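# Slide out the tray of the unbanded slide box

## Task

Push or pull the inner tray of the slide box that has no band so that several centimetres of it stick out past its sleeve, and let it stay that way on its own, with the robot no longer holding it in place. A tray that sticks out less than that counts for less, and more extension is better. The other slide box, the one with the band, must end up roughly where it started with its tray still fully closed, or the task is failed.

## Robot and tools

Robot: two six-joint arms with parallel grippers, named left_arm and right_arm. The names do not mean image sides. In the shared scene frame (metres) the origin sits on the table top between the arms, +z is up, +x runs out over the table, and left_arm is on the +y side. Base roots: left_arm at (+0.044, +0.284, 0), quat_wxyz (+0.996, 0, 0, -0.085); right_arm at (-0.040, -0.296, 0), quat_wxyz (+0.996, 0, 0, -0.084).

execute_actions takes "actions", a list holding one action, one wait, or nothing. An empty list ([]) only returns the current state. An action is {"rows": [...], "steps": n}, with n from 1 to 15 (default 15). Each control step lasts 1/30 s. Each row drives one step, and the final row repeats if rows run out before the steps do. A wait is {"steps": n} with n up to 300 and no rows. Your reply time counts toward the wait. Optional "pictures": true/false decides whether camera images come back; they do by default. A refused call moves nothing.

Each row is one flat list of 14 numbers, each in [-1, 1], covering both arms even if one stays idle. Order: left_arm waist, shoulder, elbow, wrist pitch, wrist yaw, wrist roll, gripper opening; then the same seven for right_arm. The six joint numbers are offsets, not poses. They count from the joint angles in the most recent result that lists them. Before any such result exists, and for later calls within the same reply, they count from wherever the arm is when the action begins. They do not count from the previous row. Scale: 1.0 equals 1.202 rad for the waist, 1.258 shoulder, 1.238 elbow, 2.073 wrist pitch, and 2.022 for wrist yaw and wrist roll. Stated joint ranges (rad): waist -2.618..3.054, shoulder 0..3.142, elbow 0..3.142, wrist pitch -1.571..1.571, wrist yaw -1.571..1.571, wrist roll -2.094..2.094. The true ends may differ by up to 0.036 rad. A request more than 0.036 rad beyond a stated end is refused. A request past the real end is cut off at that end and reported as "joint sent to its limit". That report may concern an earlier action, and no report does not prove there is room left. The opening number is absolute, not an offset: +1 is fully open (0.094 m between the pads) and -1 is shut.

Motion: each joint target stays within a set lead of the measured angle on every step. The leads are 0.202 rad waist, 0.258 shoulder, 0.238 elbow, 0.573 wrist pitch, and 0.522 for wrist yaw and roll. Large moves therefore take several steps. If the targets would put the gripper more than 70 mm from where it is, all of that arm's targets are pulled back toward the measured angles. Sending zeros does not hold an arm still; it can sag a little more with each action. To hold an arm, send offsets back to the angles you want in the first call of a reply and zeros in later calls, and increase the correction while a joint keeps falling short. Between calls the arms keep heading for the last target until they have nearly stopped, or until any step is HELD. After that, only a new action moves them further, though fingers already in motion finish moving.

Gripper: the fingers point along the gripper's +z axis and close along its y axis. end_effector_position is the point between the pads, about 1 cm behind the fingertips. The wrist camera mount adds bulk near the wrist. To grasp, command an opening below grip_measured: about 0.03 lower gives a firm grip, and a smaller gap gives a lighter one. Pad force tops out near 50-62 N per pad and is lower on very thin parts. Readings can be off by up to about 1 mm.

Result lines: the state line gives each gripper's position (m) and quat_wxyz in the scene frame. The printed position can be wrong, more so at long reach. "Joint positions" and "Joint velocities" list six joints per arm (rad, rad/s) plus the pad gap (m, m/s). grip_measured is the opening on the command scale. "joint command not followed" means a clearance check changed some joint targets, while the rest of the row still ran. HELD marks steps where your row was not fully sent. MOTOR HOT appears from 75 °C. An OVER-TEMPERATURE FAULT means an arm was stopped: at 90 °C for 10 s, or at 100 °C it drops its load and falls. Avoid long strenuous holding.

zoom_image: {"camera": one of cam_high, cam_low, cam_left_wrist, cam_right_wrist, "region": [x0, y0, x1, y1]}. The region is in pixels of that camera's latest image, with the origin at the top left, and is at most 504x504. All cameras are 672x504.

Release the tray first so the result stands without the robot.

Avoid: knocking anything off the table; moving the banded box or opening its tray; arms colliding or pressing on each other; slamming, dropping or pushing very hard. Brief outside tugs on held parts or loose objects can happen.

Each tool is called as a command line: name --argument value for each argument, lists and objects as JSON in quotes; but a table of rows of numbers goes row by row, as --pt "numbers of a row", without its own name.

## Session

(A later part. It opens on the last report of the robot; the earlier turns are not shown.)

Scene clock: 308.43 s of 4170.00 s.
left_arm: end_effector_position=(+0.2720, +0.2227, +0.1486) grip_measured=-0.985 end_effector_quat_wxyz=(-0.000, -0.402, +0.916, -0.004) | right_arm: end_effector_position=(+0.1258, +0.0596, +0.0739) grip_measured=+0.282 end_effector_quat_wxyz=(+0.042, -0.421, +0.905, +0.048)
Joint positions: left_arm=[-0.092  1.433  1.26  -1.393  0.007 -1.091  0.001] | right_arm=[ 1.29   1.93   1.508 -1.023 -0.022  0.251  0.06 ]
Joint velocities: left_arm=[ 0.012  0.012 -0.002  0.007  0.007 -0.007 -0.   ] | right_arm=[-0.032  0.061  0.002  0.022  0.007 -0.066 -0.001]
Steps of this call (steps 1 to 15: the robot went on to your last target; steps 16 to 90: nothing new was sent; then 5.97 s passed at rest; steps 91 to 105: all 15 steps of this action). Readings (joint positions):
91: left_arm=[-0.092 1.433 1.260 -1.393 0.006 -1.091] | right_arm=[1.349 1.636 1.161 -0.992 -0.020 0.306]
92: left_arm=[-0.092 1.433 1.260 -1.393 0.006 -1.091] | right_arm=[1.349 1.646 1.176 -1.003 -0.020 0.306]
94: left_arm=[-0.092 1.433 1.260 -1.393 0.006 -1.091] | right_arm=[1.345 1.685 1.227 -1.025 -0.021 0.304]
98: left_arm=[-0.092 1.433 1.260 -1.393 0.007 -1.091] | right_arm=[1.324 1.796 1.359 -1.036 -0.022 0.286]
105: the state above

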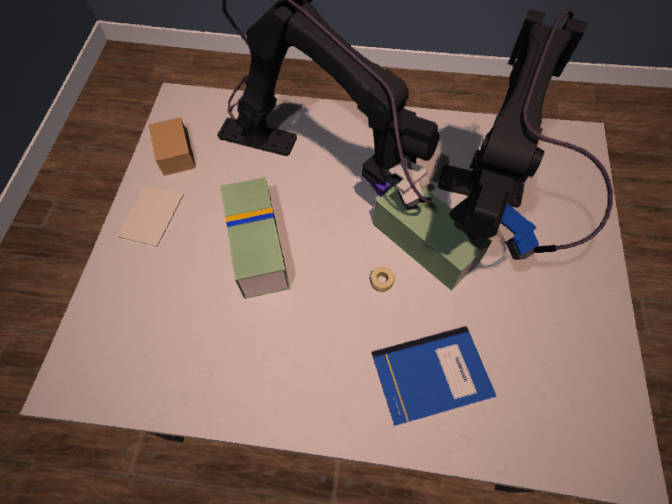

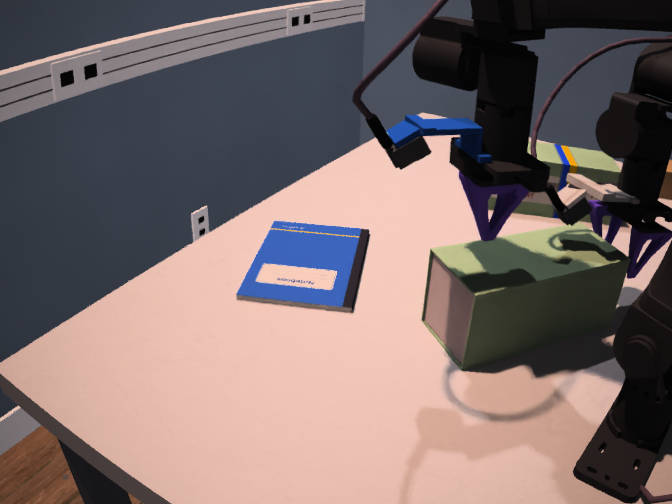

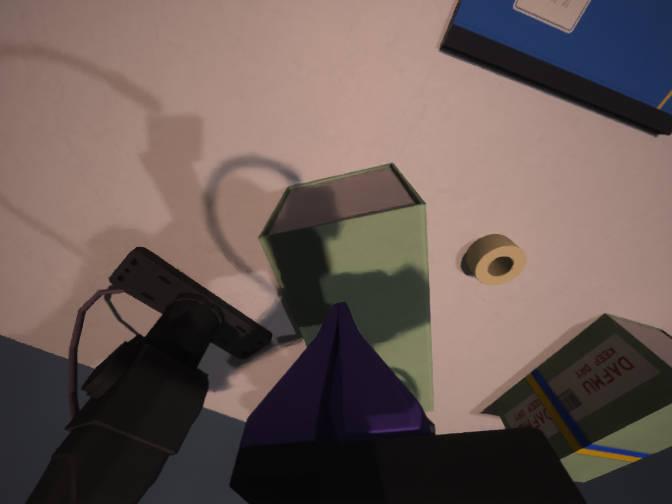

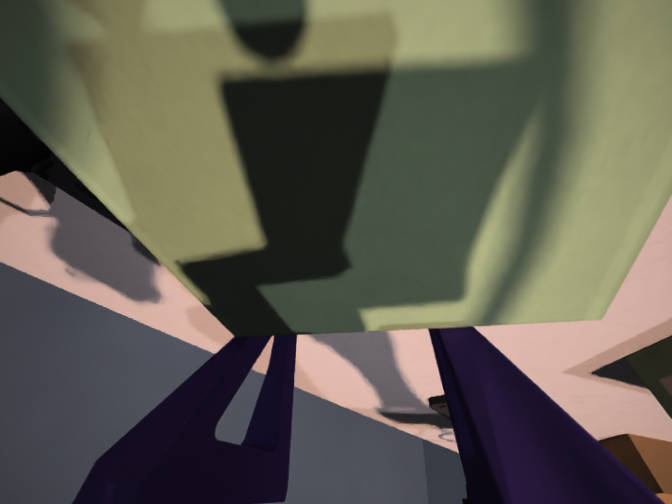

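execute_actions --actions '[{"rows":[[0,0,-0.03,0.02,0,0,-1,0,-0.08,-0.03,0,0,0,0.28],[0,0,-0.06,0.04,0,0,-1,0,-0.16,-0.09,0,0,0,0.28],[0,0.005,-0.09,0.06,0,0,-1,0.02,-0.24,-0.16,0,0.02,-0.03,0],[0,0.005,-0.12,0.08,0,0,-1,0.03,-0.32,-0.23,0,0.04,-0.05,-0.3],[0,0.01,-0.14,0.09,0,0,-1,0.04,-0.4,-0.3,0,0.06,-0.07,-0.6],[0,0.01,-0.16,0.1,0,0,-1,0.05,-0.48,-0.37,0,0.08,-0.09,-1],[0,0.01,-0.17,0.11,0,0,-1,0.06,-0.56,-0.44,0,0.1,-0.11,-1],[0,0.01,-0.182,0.114,0,0,-1,0.07,-0.64,-0.51,0,0.11,-0.124,-1],[0,0.01,-0.182,0.114,0,0,-1,0.079,-0.7,-0.58,0,0.11,-0.124,-1],[0,0.01,-0.182,0.114,0,0,-1,0.079,-0.737,-0.639,0.01,0.11,-0.124,-1]],"steps":15}]'

Scene clock: 375.70 s of 4170.00 s.
left_arm: end_effector_position=(+0.2688, +0.2234, +0.1117) grip_measured=-0.985 end_effector_quat_wxyz=(+0.001, -0.402, +0.916, -0.006) | right_arm: end_effector_position=(+0.0540, -0.1274, +0.0936) grip_measured=-0.986 end_effector_quat_wxyz=(+0.149, -0.540, +0.828, +0.006)
Joint positions: left_arm=[-0.092  1.417  1.1   -1.244  0.008 -1.091  0.001] | right_arm=[ 1.376  0.999  0.724 -1.044  0.165  0.032  0.001]
Joint velocities: left_arm=[-0.007 -0.012  0.022  0.022  0.022  0.066 -0.   ] | right_arm=[ 0.012  0.017 -0.105  0.081  0.139 -0.125 -0.   ]
Steps of this call (steps 1 to 15: the robot went on to your last target; steps 16 to 90: nothing new was sent; then 63.77 s passed at rest; steps 91 to 105: all 15 steps of this action). Readings (joint positions):
91: left_arm=[-0.092 1.433 1.256 -1.388 0.007 -1.091] | right_arm=[1.289 1.921 1.500 -1.019 -0.022 0.244]
92: left_arm=[-0.092 1.433 1.243 -1.375 0.007 -1.091] | right_arm=[1.289 1.890 1.470 -1.004 -0.022 0.244]
94: left_arm=[-0.092 1.433 1.189 -1.328 0.007 -1.091] | right_arm=[1.296 1.757 1.348 -0.984 -0.004 0.222]
98: left_arm=[-0.092 1.427 1.109 -1.253 0.007 -1.091] | right_arm=[1.348 1.371 1.040 -0.987 0.085 0.124]
105: the state above

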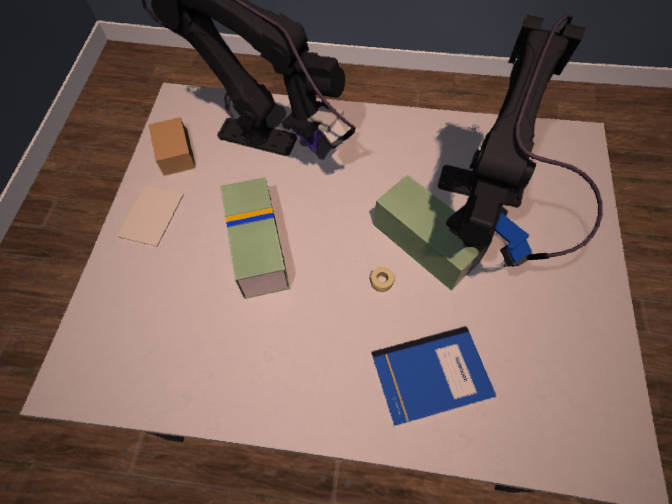

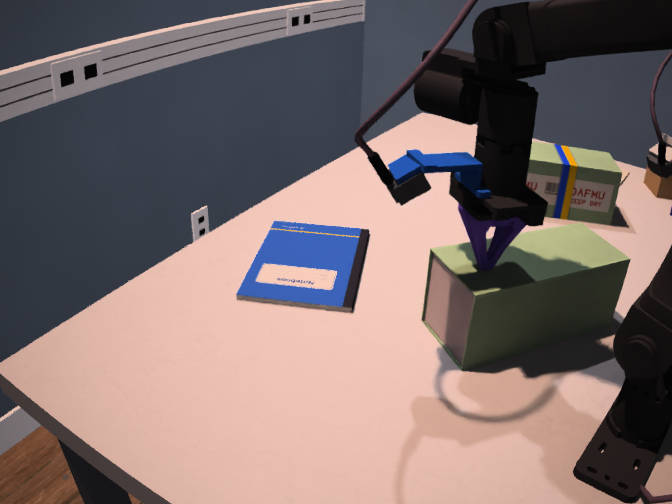

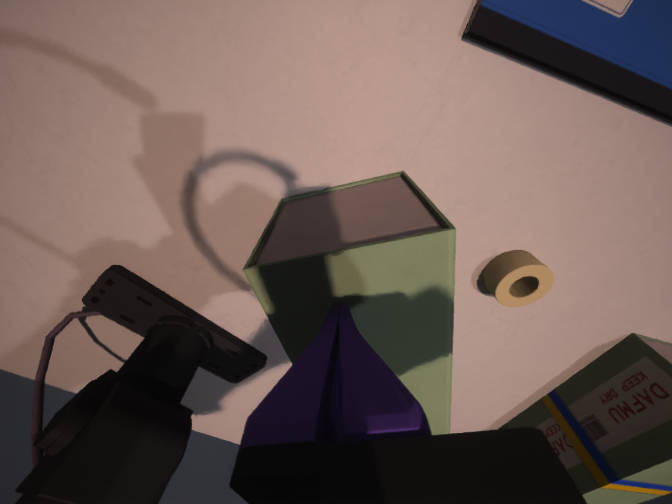

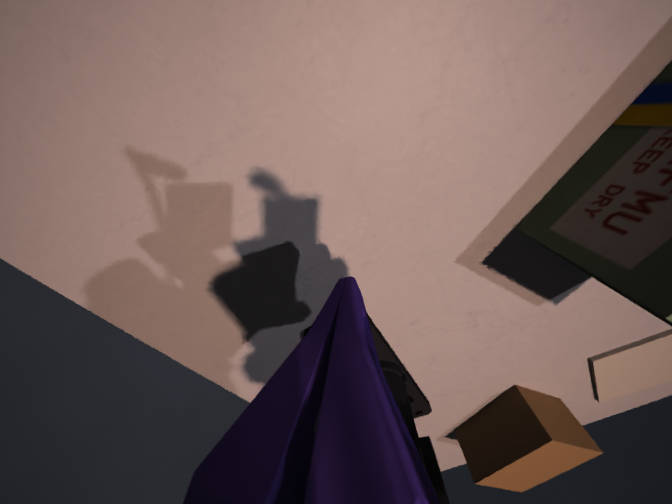

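execute_actions --actions '[{"rows":[[0,0.02,-0.04,0,0,0,-1,0,0,0,0.2,0.02,-0.016,-1],[0,0.02,-0.04,0,0,0,-1,0,0,0,0.4,0.02,-0.016,-1],[0,0.02,-0.04,0,0,0,-1,0,0,0,0.55,0.02,-0.016,-1],[0,0.02,-0.04,0,0,0,-1,0,0.03,-0.05,0.635,0.02,-0.016,-1],[0,0.02,-0.04,0,0,0,-1,0,0.06,-0.1,0.635,0.02,-0.016,-1],[0,0.02,-0.04,0,0,0,-1,0,0.09,-0.16,0.635,0.02,-0.016,-1],[0,0.02,-0.04,0,0,0,-1,0.007,0.124,-0.212,0.635,0.02,-0.016,-1]],"steps":15}]'

Scene clock: 385.47 s of 4170.00 s.
left_arm: end_effector_position=(+0.2684, +0.2235, +0.1117) grip_measured=-0.985 end_effector_quat_wxyz=(+0.001, -0.402, +0.916, -0.005) | right_arm: end_effector_position=(+0.1140, +0.0166, +0.1125) grip_measured=-0.986 end_effector_quat_wxyz=(+0.439, -0.456, +0.748, +0.202)
Joint positions: left_arm=[-0.092  1.417  1.1   -1.246  0.008 -1.091  0.001] | right_arm=[1.376 1.168 0.451 0.142 0.193 0.008 0.001]
Joint velocities: left_arm=[ 0.002 -0.012  0.007 -0.037  0.007 -0.022 -0.001] | right_arm=[-0.007 -0.007 -0.007  1.004 -0.051 -0.037 -0.001]
Steps of this call (steps 1 to 30: the robot went on to your last target; steps 31 to 90: nothing new was sent; then 6.27 s passed at rest; steps 91 to 105: all 15 steps of this action). Readings (joint positions):
91: left_arm=[-0.092 1.417 1.100 -1.246 0.008 -1.091] | right_arm=[1.376 1.000 0.719 -0.977 0.188 0.008]
92: left_arm=[-0.092 1.417 1.100 -1.246 0.008 -1.091] | right_arm=[1.376 1.000 0.717 -0.909 0.188 0.008]
94: left_arm=[-0.092 1.417 1.100 -1.246 0.008 -1.091] | right_arm=[1.376 1.001 0.710 -0.735 0.189 0.008]
98: left_arm=[-0.092 1.417 1.100 -1.246 0.008 -1.091] | right_arm=[1.376 1.094 0.558 -0.224 0.193 0.008]
105: the state above

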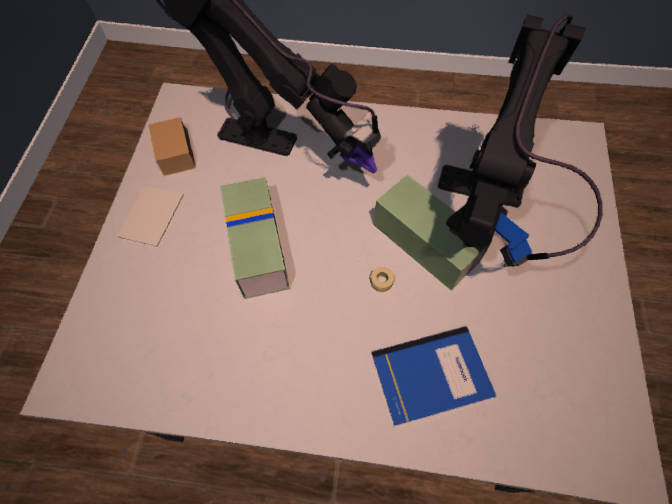

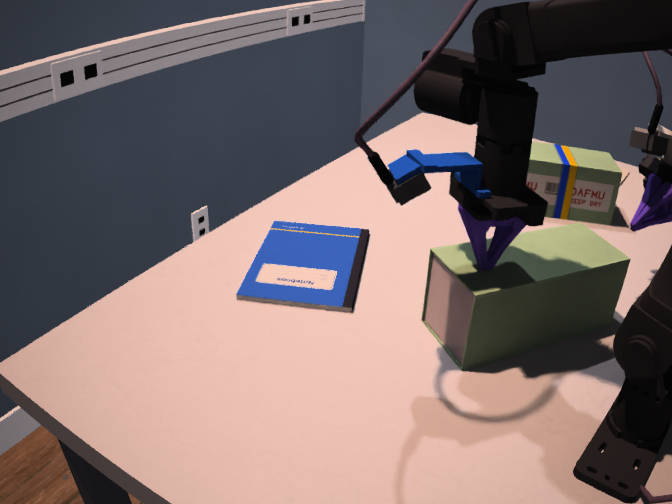

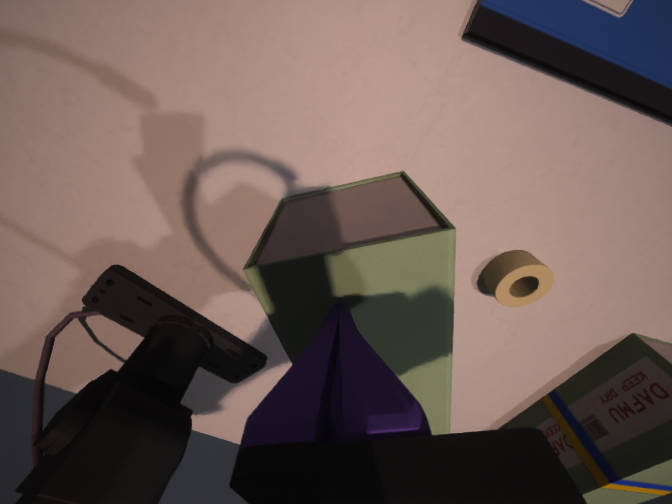

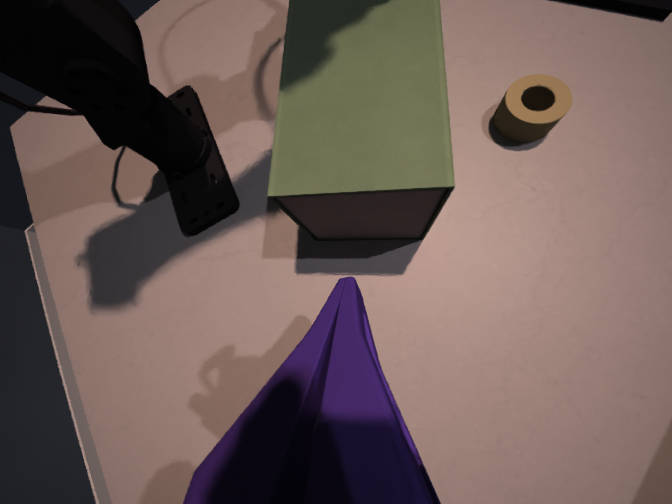

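execute_actions --actions '[{"rows":[[0,0.02,-0.04,0,0,0,-1,0,0.03,-0.01,0.13,0,0,-1],[0,0.02,-0.04,0,0,0,-1,0,0.08,-0.03,0.18,0,0,-1],[0,0.02,-0.04,0,0,0,-1,0,0.13,-0.04,0.23,0,0,-1],[0,0.02,-0.04,0,0,0,-1,0,0.18,-0.06,0.28,0,0,-1],[0,0.02,-0.04,0,0,0,-1,0,0.23,-0.07,0.33,0,0,-1],[0,0.02,-0.04,0,0,0,-1,0,0.28,-0.09,0.37,0,0,-1],[0,0.02,-0.04,0,0,0,-1,0,0.33,-0.1,0.41,0,0,-1],[0,0.02,-0.04,0,0,0,-1,0,0.37,-0.12,0.45,0,0,-1],[0,0.02,-0.04,0,0,0,-1,0,0.41,-0.13,0.48,0,0,-1],[0,0.02,-0.04,0,0,0,-1,0,0.44,-0.14,0.48,0,0,-1],[0,0.02,-0.04,0,0,0,-1,0.007,0.47,-0.15,0.48,0,0,-1]],"steps":15}]' --pictures false

execute_actions --actions '[{"steps":15}]'

Scene clock: 394.80 s of 4170.00 s.
left_arm: end_effector_position=(+0.2684, +0.2235, +0.1117) grip_measured=-0.985 end_effector_quat_wxyz=(+0.001, -0.402, +0.916, -0.005) | right_arm: end_effector_position=(+0.1209, +0.0344, +0.0241) grip_measured=-0.986 end_effector_quat_wxyz=(+0.470, -0.440, +0.731, +0.226)
Joint positions: left_arm=[-0.092  1.417  1.1   -1.246  0.008 -1.091  0.001] | right_arm=[1.376 1.763 0.266 1.014 0.194 0.008 0.001]
Joint velocities: left_arm=[-0.002 -0.007  0.002 -0.007 -0.051  0.022 -0.   ] | right_arm=[-0.002 -0.002 -0.017  0.462 -0.022 -0.037 -0.001]
Steps of this call (steps 1 to 30: the robot went on to your last target; steps 31 to 90: nothing new was sent; then 5.83 s passed at rest; steps 91 to 105: all 15 steps of this action). Readings (joint positions):
91: left_arm=[-0.092 1.417 1.100 -1.246 0.008 -1.091] | right_arm=[1.376 1.173 0.449 0.286 0.194 0.008]
92: left_arm=[-0.092 1.417 1.100 -1.246 0.008 -1.091] | right_arm=[1.376 1.190 0.445 0.331 0.194 0.008]
94: left_arm=[-0.092 1.417 1.100 -1.246 0.008 -1.091] | right_arm=[1.376 1.273 0.432 0.471 0.194 0.008]
98: left_arm=[-0.092 1.417 1.100 -1.246 0.008 -1.091] | right_arm=[1.376 1.529 0.366 0.781 0.194 0.008]
105: the state above

Scene clock: 395.30 s of 4170.00 s.
left_arm: end_effector_position=(+0.2684, +0.2235, +0.1117) grip_measured=-0.985 end_effector_quat_wxyz=(+0.001, -0.402, +0.916, -0.005) | right_arm: end_effector_position=(+0.1251, +0.0454, +0.0501) grip_measured=-0.986 end_effector_quat_wxyz=(+0.508, -0.418, +0.708, +0.257)
Joint positions: left_arm=[-0.092  1.417  1.1   -1.246  0.008 -1.091  0.001] | right_arm=[1.376 1.763 0.266 1.131 0.194 0.008 0.001]
Joint velocities: left_arm=[ 0.037 -0.017  0.012  0.007 -0.007  0.066  0.   ] | right_arm=[-0.007 -0.002 -0.022 -0.037  0.051 -0.066  0.001]
Steps of this call (steps 1 to 15: the robot went on to your last target). Readings (joint positions):
1: left_arm=[-0.092 1.417 1.100 -1.246 0.008 -1.091] | right_arm=[1.376 1.763 0.266 1.034 0.194 0.008]
2: left_arm=[-0.092 1.417 1.100 -1.246 0.008 -1.091] | right_arm=[1.376 1.763 0.266 1.057 0.194 0.008]
4: left_arm=[-0.092 1.417 1.100 -1.246 0.008 -1.091] | right_arm=[1.376 1.763 0.266 1.088 0.194 0.008]
8: left_arm=[-0.092 1.417 1.100 -1.246 0.008 -1.091] | right_arm=[1.376 1.763 0.266 1.118 0.194 0.008]
15: the state above

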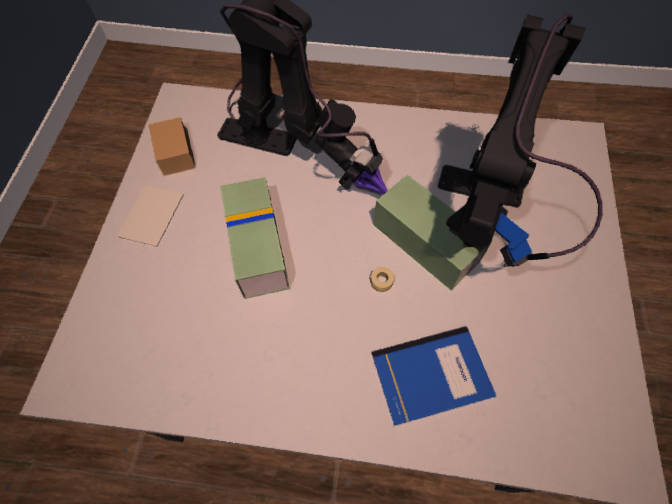

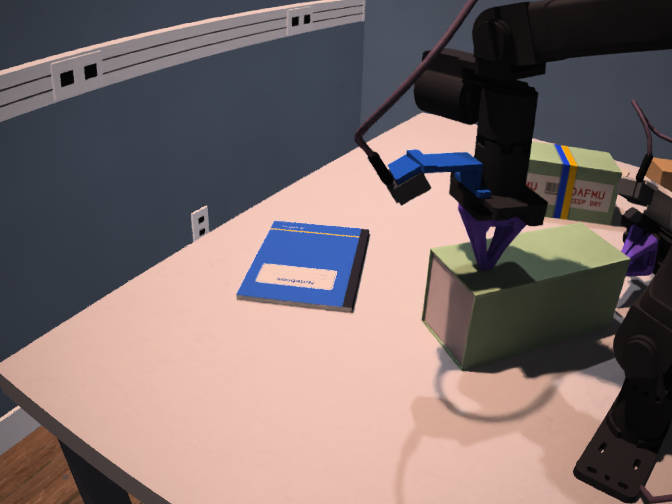

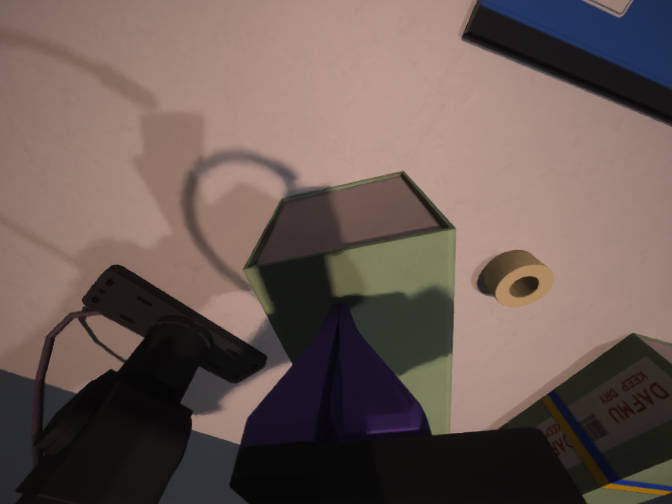

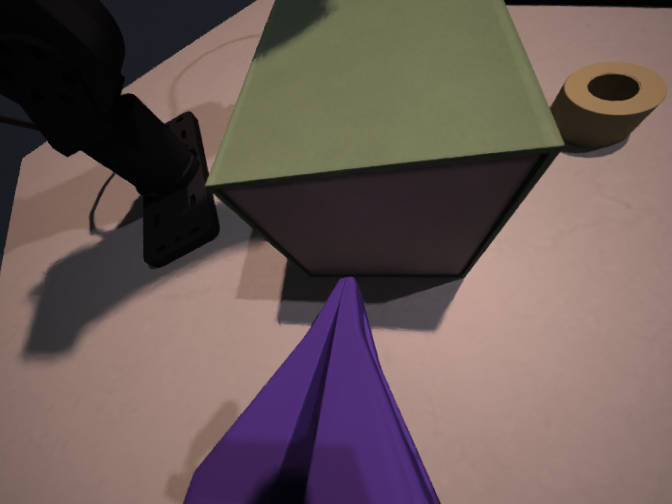

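execute_actions --actions '[{"rows":[[0,0.02,-0.04,0,0,0,-1,0,0.015,0.025,0.01,0,0,-1],[0,0.02,-0.04,0,0,0,-1,0,0.03,0.045,0.02,0,0,-1],[0,0.02,-0.04,0,0,0,-1,-0.01,0.045,0.06,0.02,0,0,-1],[0,0.02,-0.04,0,0,0,-1,-0.01,0.06,0.075,0.03,0,0,-1],[0,0.02,-0.04,0,0,0,-1,-0.015,0.075,0.09,0.03,0,0,-1],[0,0.02,-0.04,0,0,0,-1,-0.02,0.09,0.105,0.03,0,0,-1],[0,0.02,-0.04,0,0,0,-1,-0.02,0.105,0.12,0.03,0,0,-1],[0,0.02,-0.04,0,0,0,-1,-0.025,0.12,0.135,0.03,0,0,-1],[0,0.02,-0.04,0,0,0,-1,-0.028,0.134,0.148,0.03,0,0,-1]],"steps":15}]'

Scene clock: 406.53 s of 4170.00 s.
left_arm: end_effector_position=(+0.2684, +0.2235, +0.1117) grip_measured=-0.985 end_effector_quat_wxyz=(+0.001, -0.402, +0.916, -0.005) | right_arm: end_effector_position=(+0.1481, +0.0835, +0.0538) grip_measured=-0.986 end_effector_quat_wxyz=(+0.530, -0.400, +0.698, +0.267)
Joint positions: left_arm=[-0.092  1.417  1.1   -1.246  0.008 -1.091  0.001] | right_arm=[1.357 1.915 0.422 1.188 0.193 0.008 0.001]
Joint velocities: left_arm=[-0.002 -0.022 -0.002 -0.051 -0.007  0.007  0.001] | right_arm=[-0.002  0.002 -0.012 -0.037  0.037  0.022 -0.001]
Steps of this call (steps 1 to 15: the robot went on to your last target; steps 16 to 90: nothing new was sent; then 7.73 s passed at rest; steps 91 to 105: all 15 steps of this action). Readings (joint positions):
91: left_arm=[-0.092 1.417 1.100 -1.246 0.008 -1.091] | right_arm=[1.376 1.763 0.267 1.134 0.194 0.008]
92: left_arm=[-0.092 1.417 1.100 -1.246 0.008 -1.091] | right_arm=[1.376 1.767 0.273 1.137 0.194 0.008]
94: left_arm=[-0.092 1.417 1.100 -1.246 0.008 -1.091] | right_arm=[1.376 1.794 0.303 1.150 0.194 0.008]
98: left_arm=[-0.092 1.417 1.100 -1.246 0.008 -1.091] | right_arm=[1.367 1.867 0.376 1.175 0.193 0.008]
105: the state above

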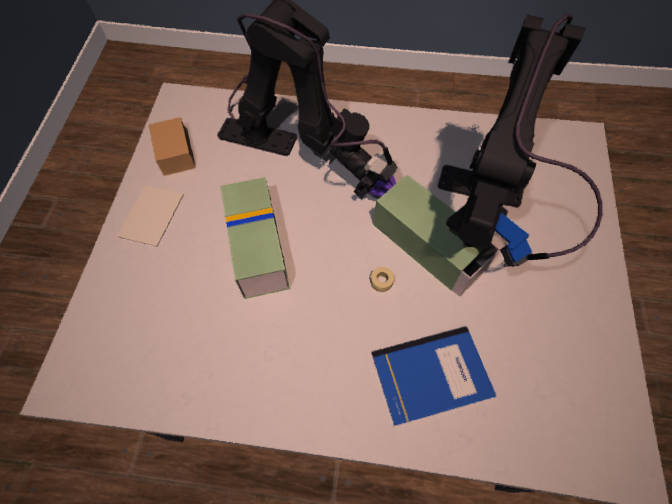

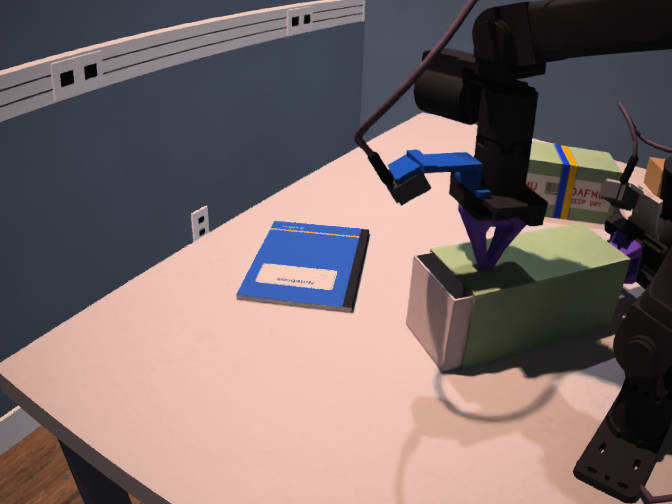

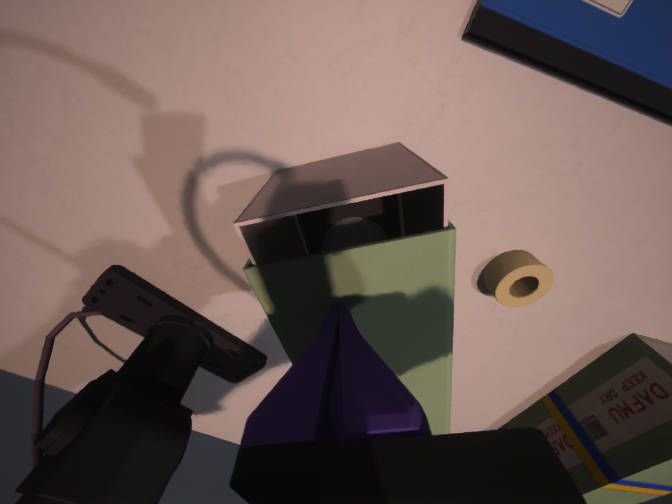

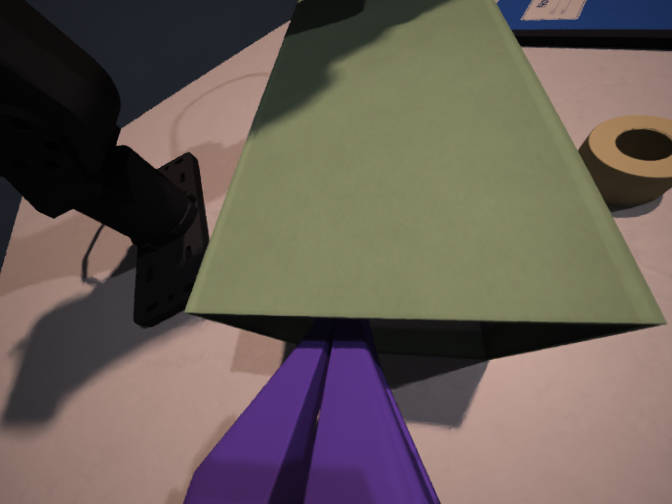

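execute_actions --actions '[{"rows":[[0,0.02,-0.04,0,0,0,-1,-0.02,0.01,0.02,0,0,0,-1],[0,0.02,-0.04,0,0,0,-1,-0.03,0.03,0.03,0.01,0,0,-1],[0,0.02,-0.04,0,0,0,-1,-0.04,0.05,0.04,0.02,0,0,-1],[0,0.02,-0.04,0,0,0,-1,-0.045,0.07,0.055,0.025,0,0,-1],[0,0.02,-0.04,0,0,0,-1,-0.05,0.09,0.07,0.035,0,0,-1],[0,0.02,-0.04,0,0,0,-1,-0.055,0.11,0.085,0.045,0,0,-1],[0,0.02,-0.04,0,0,0,-1,-0.06,0.13,0.1,0.05,0,0,-1],[0,0.02,-0.04,0,0,0,-1,-0.064,0.15,0.115,0.06,0,0,-1],[0,0.02,-0.04,0,0,0,-1,-0.064,0.17,0.135,0.07,0,0,-1],[0,0.02,-0.04,0,0,0,-1,-0.064,0.188,0.15,0.08,0,0,-1]],"steps":15}]'

Scene clock: 423.83 s of 4170.00 s.
left_arm: end_effector_position=(+0.2684, +0.2237, +0.1117) grip_measured=-0.985 end_effector_quat_wxyz=(+0.001, -0.402, +0.916, -0.005) | right_arm: end_effector_position=(+0.1869, +0.1087, +0.0366) grip_measured=-0.986 end_effector_quat_wxyz=(+0.555, -0.370, +0.695, +0.269)
Joint positions: left_arm=[-0.092  1.417  1.1   -1.246  0.007 -1.091  0.001] | right_arm=[1.294 2.141 0.577 1.318 0.18  0.008 0.001]
Joint velocities: left_arm=[ 0.012  0.002  0.007 -0.007 -0.051  0.007 -0.   ] | right_arm=[-0.002  0.017 -0.007  0.037  0.037 -0.037  0.   ]
Steps of this call (steps 1 to 15: the robot went on to your last target; steps 16 to 90: nothing new was sent; then 13.80 s passed at rest; steps 91 to 105: all 15 steps of this action). Readings (joint positions):
91: left_arm=[-0.092 1.417 1.100 -1.246 0.008 -1.091] | right_arm=[1.356 1.915 0.422 1.188 0.191 0.008]
92: left_arm=[-0.092 1.417 1.100 -1.246 0.008 -1.091] | right_arm=[1.352 1.918 0.422 1.191 0.188 0.008]
94: left_arm=[-0.092 1.417 1.100 -1.246 0.008 -1.091] | right_arm=[1.338 1.945 0.435 1.210 0.182 0.008]
98: left_arm=[-0.092 1.417 1.100 -1.246 0.008 -1.091] | right_arm=[1.308 2.046 0.503 1.256 0.180 0.008]
105: the state above

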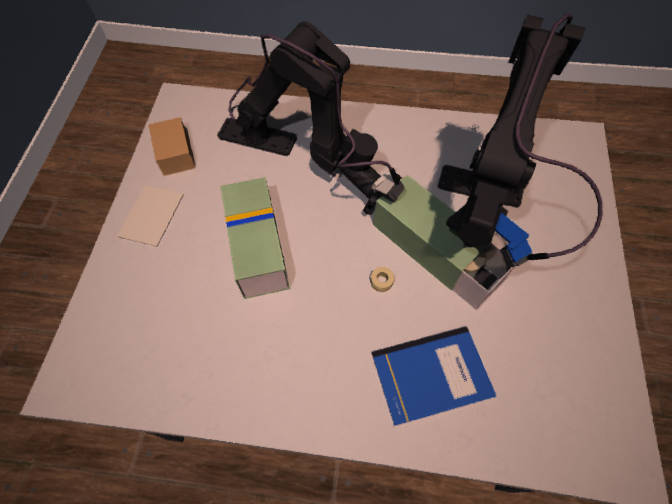

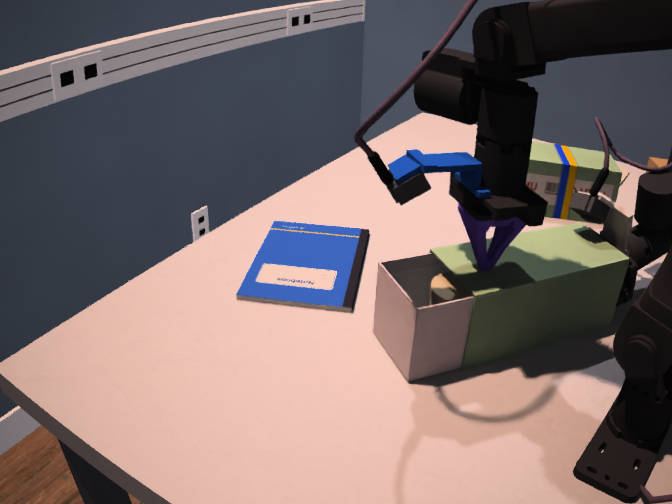

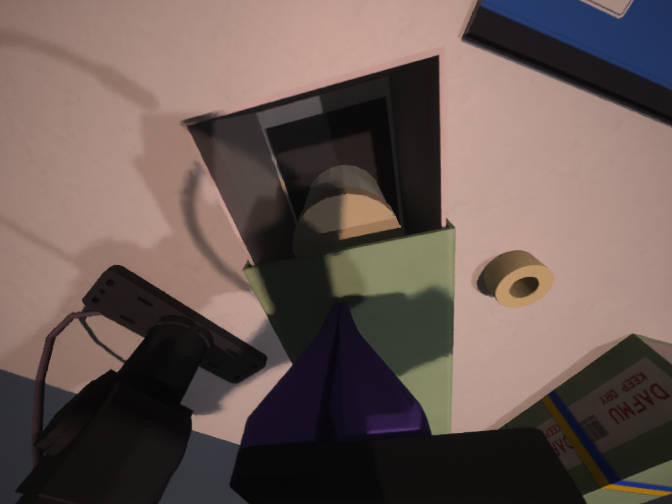

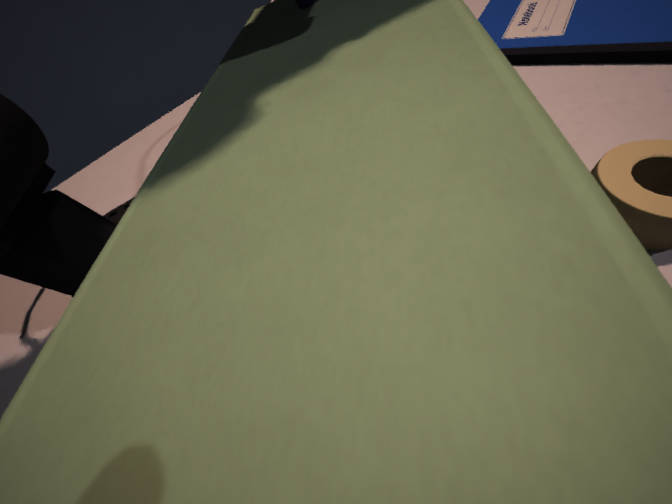

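zoom_image --camera "cam_high" --region '[360, 160, 560, 330]'

Region (360, 160, 560, 330) of cam_high's 672x504 image, scaled by 2.520, with more detail than that image has; it fills the top 428 rows of this view, and the rest is white.

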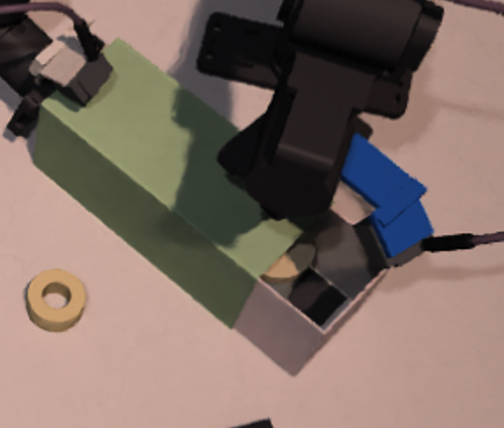

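execute_actions --actions '[{"rows":[[0,0,0.06,-0.02,0,0,-1,0,0,0,0,0,0,-0.6],[0,0,0.11,-0.04,0,0,-1,0,0,0,0,0,0,-0.3],[0,0.02,0.14,-0.042,0,0,-1,0,0,0,0,0,0,0],[0.05,0.05,0.16,-0.042,0,0.03,-1,0,0,0,0,0,0,0.2],[0.1,0.08,0.18,-0.042,0,0.06,-1,0,0,0,0,0,0,0.3],[0.16,0.11,0.2,-0.042,0,0.09,-1,0,0,0,0,0,0,0.3],[0.221,0.128,0.21,-0.042,0,0.116,-1,0,0,0,0,0,0,0.3]],"steps":15}]'

Scene clock: 452.13 s of 4170.00 s.
left_arm: end_effector_position=(+0.3235, +0.2876, +0.1320) grip_measured=-0.985 end_effector_quat_wxyz=(+0.003, -0.435, +0.900, -0.006) | right_arm: end_effector_position=(+0.1870, +0.1087, +0.0365) grip_measured=+0.083 end_effector_quat_wxyz=(+0.554, -0.367, +0.696, +0.271)
Joint positions: left_arm=[ 0.183  1.591  1.343 -1.313  0.008 -0.888  0.001] | right_arm=[1.294 2.141 0.577 1.319 0.18  0.016 0.051]
Joint velocities: left_arm=[-0.002  0.022  0.022  0.022  0.022  0.168 -0.001] | right_arm=[ 0.007 -0.002 -0.012 -0.037  0.037  0.022  0.001]
Steps of this call (steps 1 to 15: the robot went on to your last target; steps 16 to 90: nothing new was sent; then 24.80 s passed at rest; steps 91 to 105: all 15 steps of this action). Readings (joint positions):
91: left_arm=[-0.092 1.417 1.110 -1.254 0.007 -1.091] | right_arm=[1.294 2.141 0.577 1.319 0.179 0.008]
92: left_arm=[-0.092 1.422 1.131 -1.271 0.008 -1.091] | right_arm=[1.294 2.141 0.577 1.319 0.179 0.008]
94: left_arm=[-0.086 1.441 1.204 -1.303 0.012 -1.082] | right_arm=[1.294 2.141 0.577 1.319 0.179 0.008]
98: left_arm=[0.087 1.532 1.335 -1.306 0.024 -0.974] | right_arm=[1.294 2.141 0.577 1.319 0.180 0.014]
105: the state above

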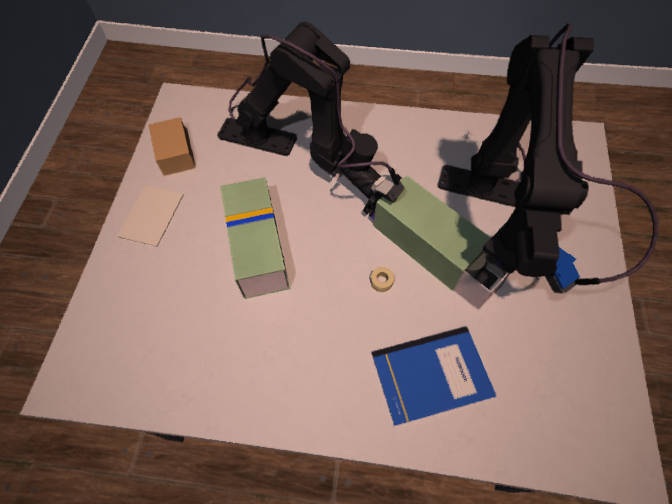

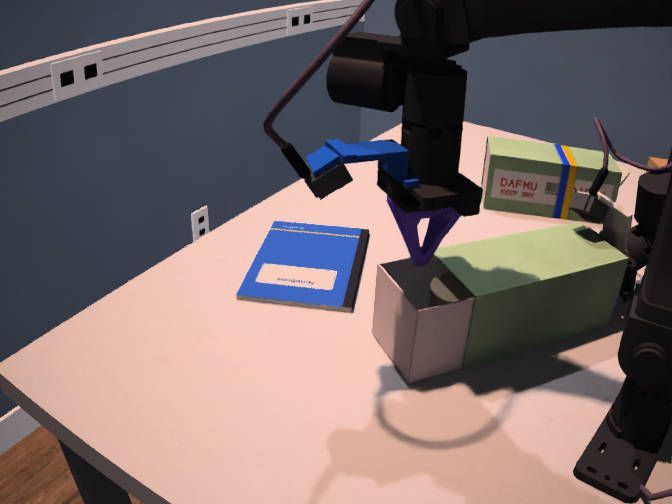

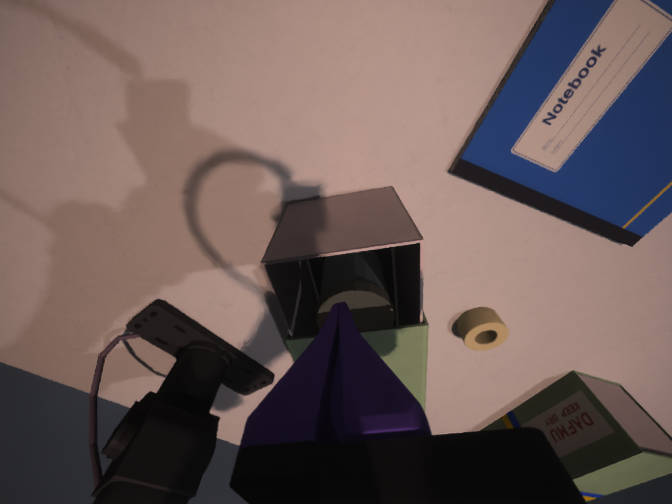

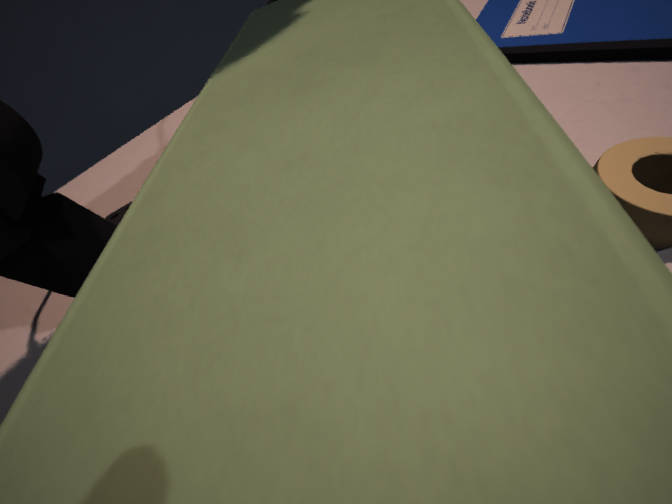

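execute_actions --actions '[{"rows":[[-0.01,-0.005,-0.03,0.02,0,0.015,-1,0,0,0,0,0,0,0.3],[-0.01,-0.005,-0.06,0.04,0,0.015,-1,0,0,0,0,0,0,0.3],[-0.01,-0.005,-0.09,0.055,0,0.015,-1,0,0,0,0,0,0,0.3],[-0.01,-0.005,-0.12,0.07,0,0.015,-1,0,0,0,0,0,0,0.3],[-0.01,-0.005,-0.148,0.081,0,0.015,-1,0,0,0,0,0,0,0.3]],"steps":12}]'

Scene clock: 459.40 s of 4170.00 s.
left_arm: end_effector_position=(+0.3038, +0.2871, +0.0839) grip_measured=-0.985 end_effector_quat_wxyz=(-0.027, -0.425, +0.905, +0.007) | right_arm: end_effector_position=(+0.1870, +0.1086, +0.0364) grip_measured=+0.083 end_effector_quat_wxyz=(+0.553, -0.365, +0.698, +0.273)
Joint positions: left_arm=[ 0.183  1.597  1.154 -1.184  0.009 -0.865  0.001] | right_arm=[1.294 2.141 0.577 1.318 0.18  0.021 0.051]
Joint velocities: left_arm=[-0.007 -0.022  0.007  0.212  0.037  0.007 -0.   ] | right_arm=[-0.007  0.002 -0.002 -0.037 -0.022  0.022 -0.   ]
Steps of this call (steps 1 to 30: the robot went on to your last target; steps 31 to 90: nothing new was sent; then 3.87 s passed at rest; steps 91 to 102: all 12 steps of this action). Readings (joint positions):
91: left_arm=[0.183 1.591 1.338 -1.316 0.008 -0.865] | right_arm=[1.294 2.141 0.577 1.319 0.180 0.017]
92: left_arm=[0.183 1.591 1.326 -1.301 0.008 -0.865] | right_arm=[1.294 2.141 0.577 1.318 0.180 0.019]
94: left_arm=[0.183 1.591 1.272 -1.255 0.008 -0.865] | right_arm=[1.294 2.141 0.577 1.318 0.180 0.021]
98: left_arm=[0.183 1.595 1.162 -1.206 0.009 -0.865] | right_arm=[1.294 2.141 0.577 1.318 0.180 0.021]
102: the state above

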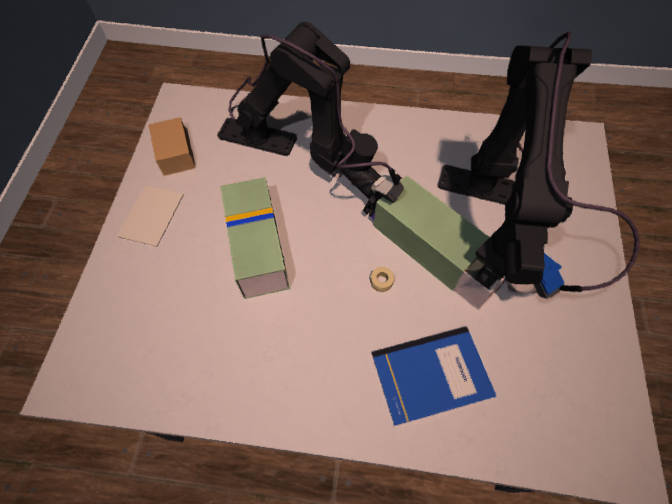

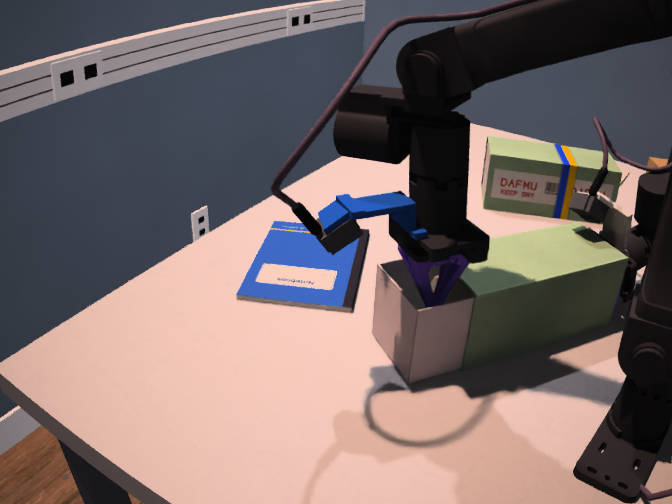

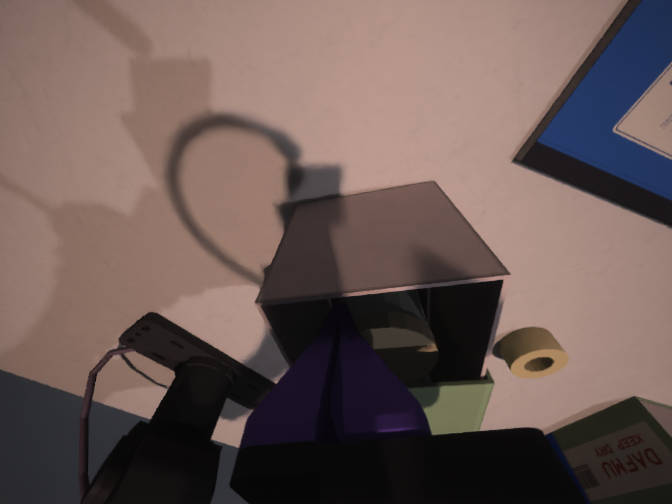

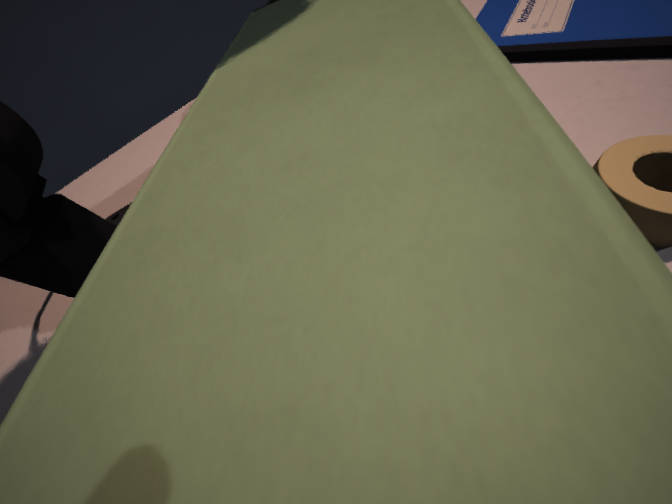

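execute_actions --actions '[]'

Scene clock: 474.27 s of 4170.00 s.
left_arm: end_effector_position=(+0.3096, +0.2872, +0.0836) grip_measured=-0.985 end_effector_quat_wxyz=(-0.016, -0.425, +0.905, +0.003) | right_arm: end_effector_position=(+0.1870, +0.1086, +0.0364) grip_measured=+0.083 end_effector_quat_wxyz=(+0.553, -0.365, +0.698, +0.273)
Joint positions: left_arm=[ 0.183  1.597  1.154 -1.16   0.009 -0.865  0.001] | right_arm=[1.294 2.141 0.577 1.318 0.18  0.021 0.051]
Joint velocities: left_arm=[ 0.007  0.017 -0.012  0.037 -0.022  0.022  0.001] | right_arm=[-0.012 -0.002  0.007 -0.066 -0.037  0.007 -0.001]
Steps of this call (steps 1 to 30: the robot went on to your last target; steps 31 to 90: nothing new was sent; then 11.87 s passed at rest). Readings (joint positions):
1: left_arm=[0.183 1.597 1.154 -1.178 0.009 -0.865] | right_arm=[1.294 2.141 0.577 1.318 0.180 0.021]
2: left_arm=[0.183 1.597 1.154 -1.174 0.009 -0.865] | right_arm=[1.294 2.141 0.577 1.318 0.180 0.021]
4: left_arm=[0.183 1.597 1.154 -1.168 0.009 -0.865] | right_arm=[1.294 2.141 0.577 1.318 0.180 0.021]
8: left_arm=[0.183 1.597 1.154 -1.163 0.009 -0.865] | right_arm=[1.294 2.141 0.577 1.318 0.180 0.021]
90: the state above
All arms were judged still, so your last target was given up. Only a new action makes them travel on or press farther. Fingers that are still opening or closing keep moving.

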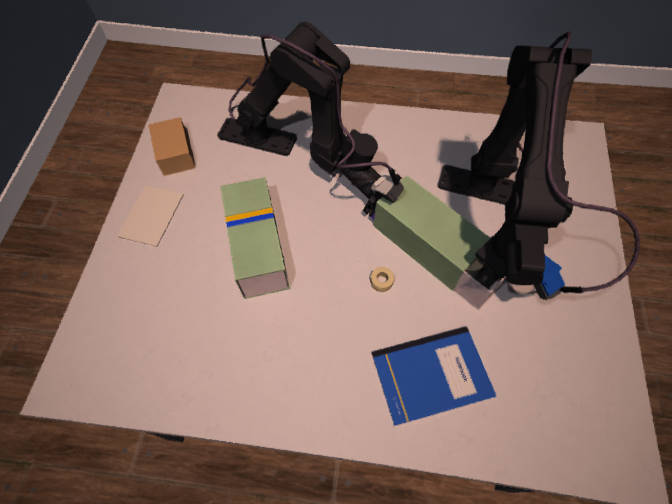

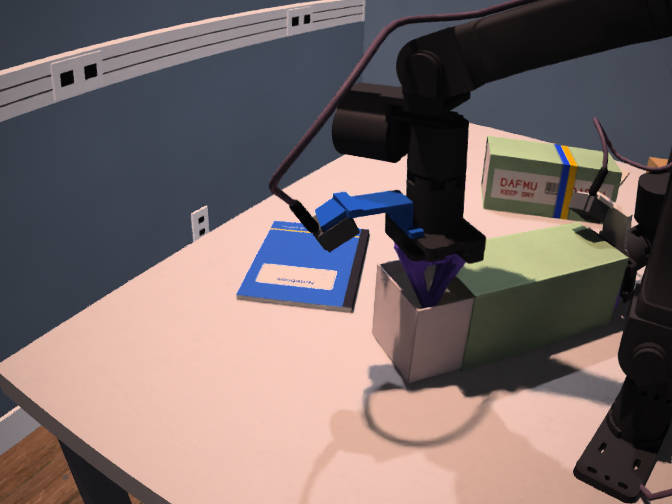

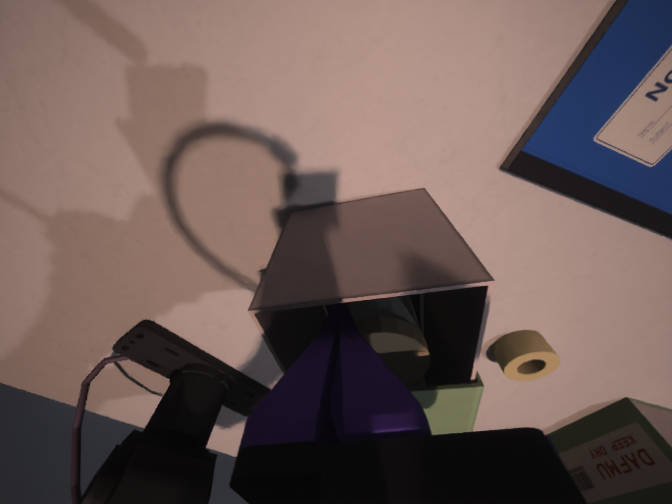

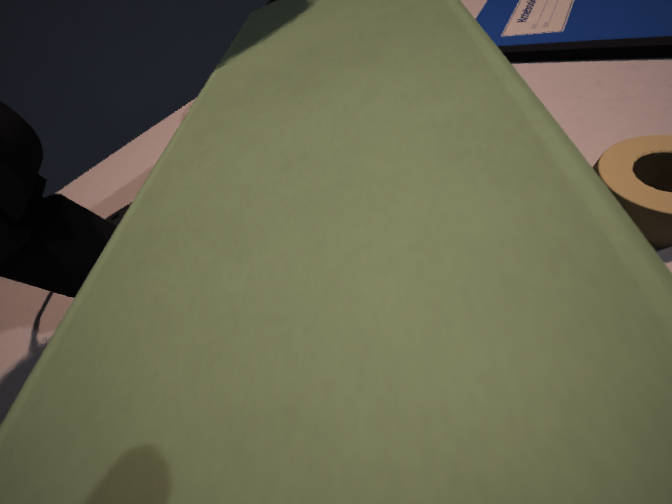

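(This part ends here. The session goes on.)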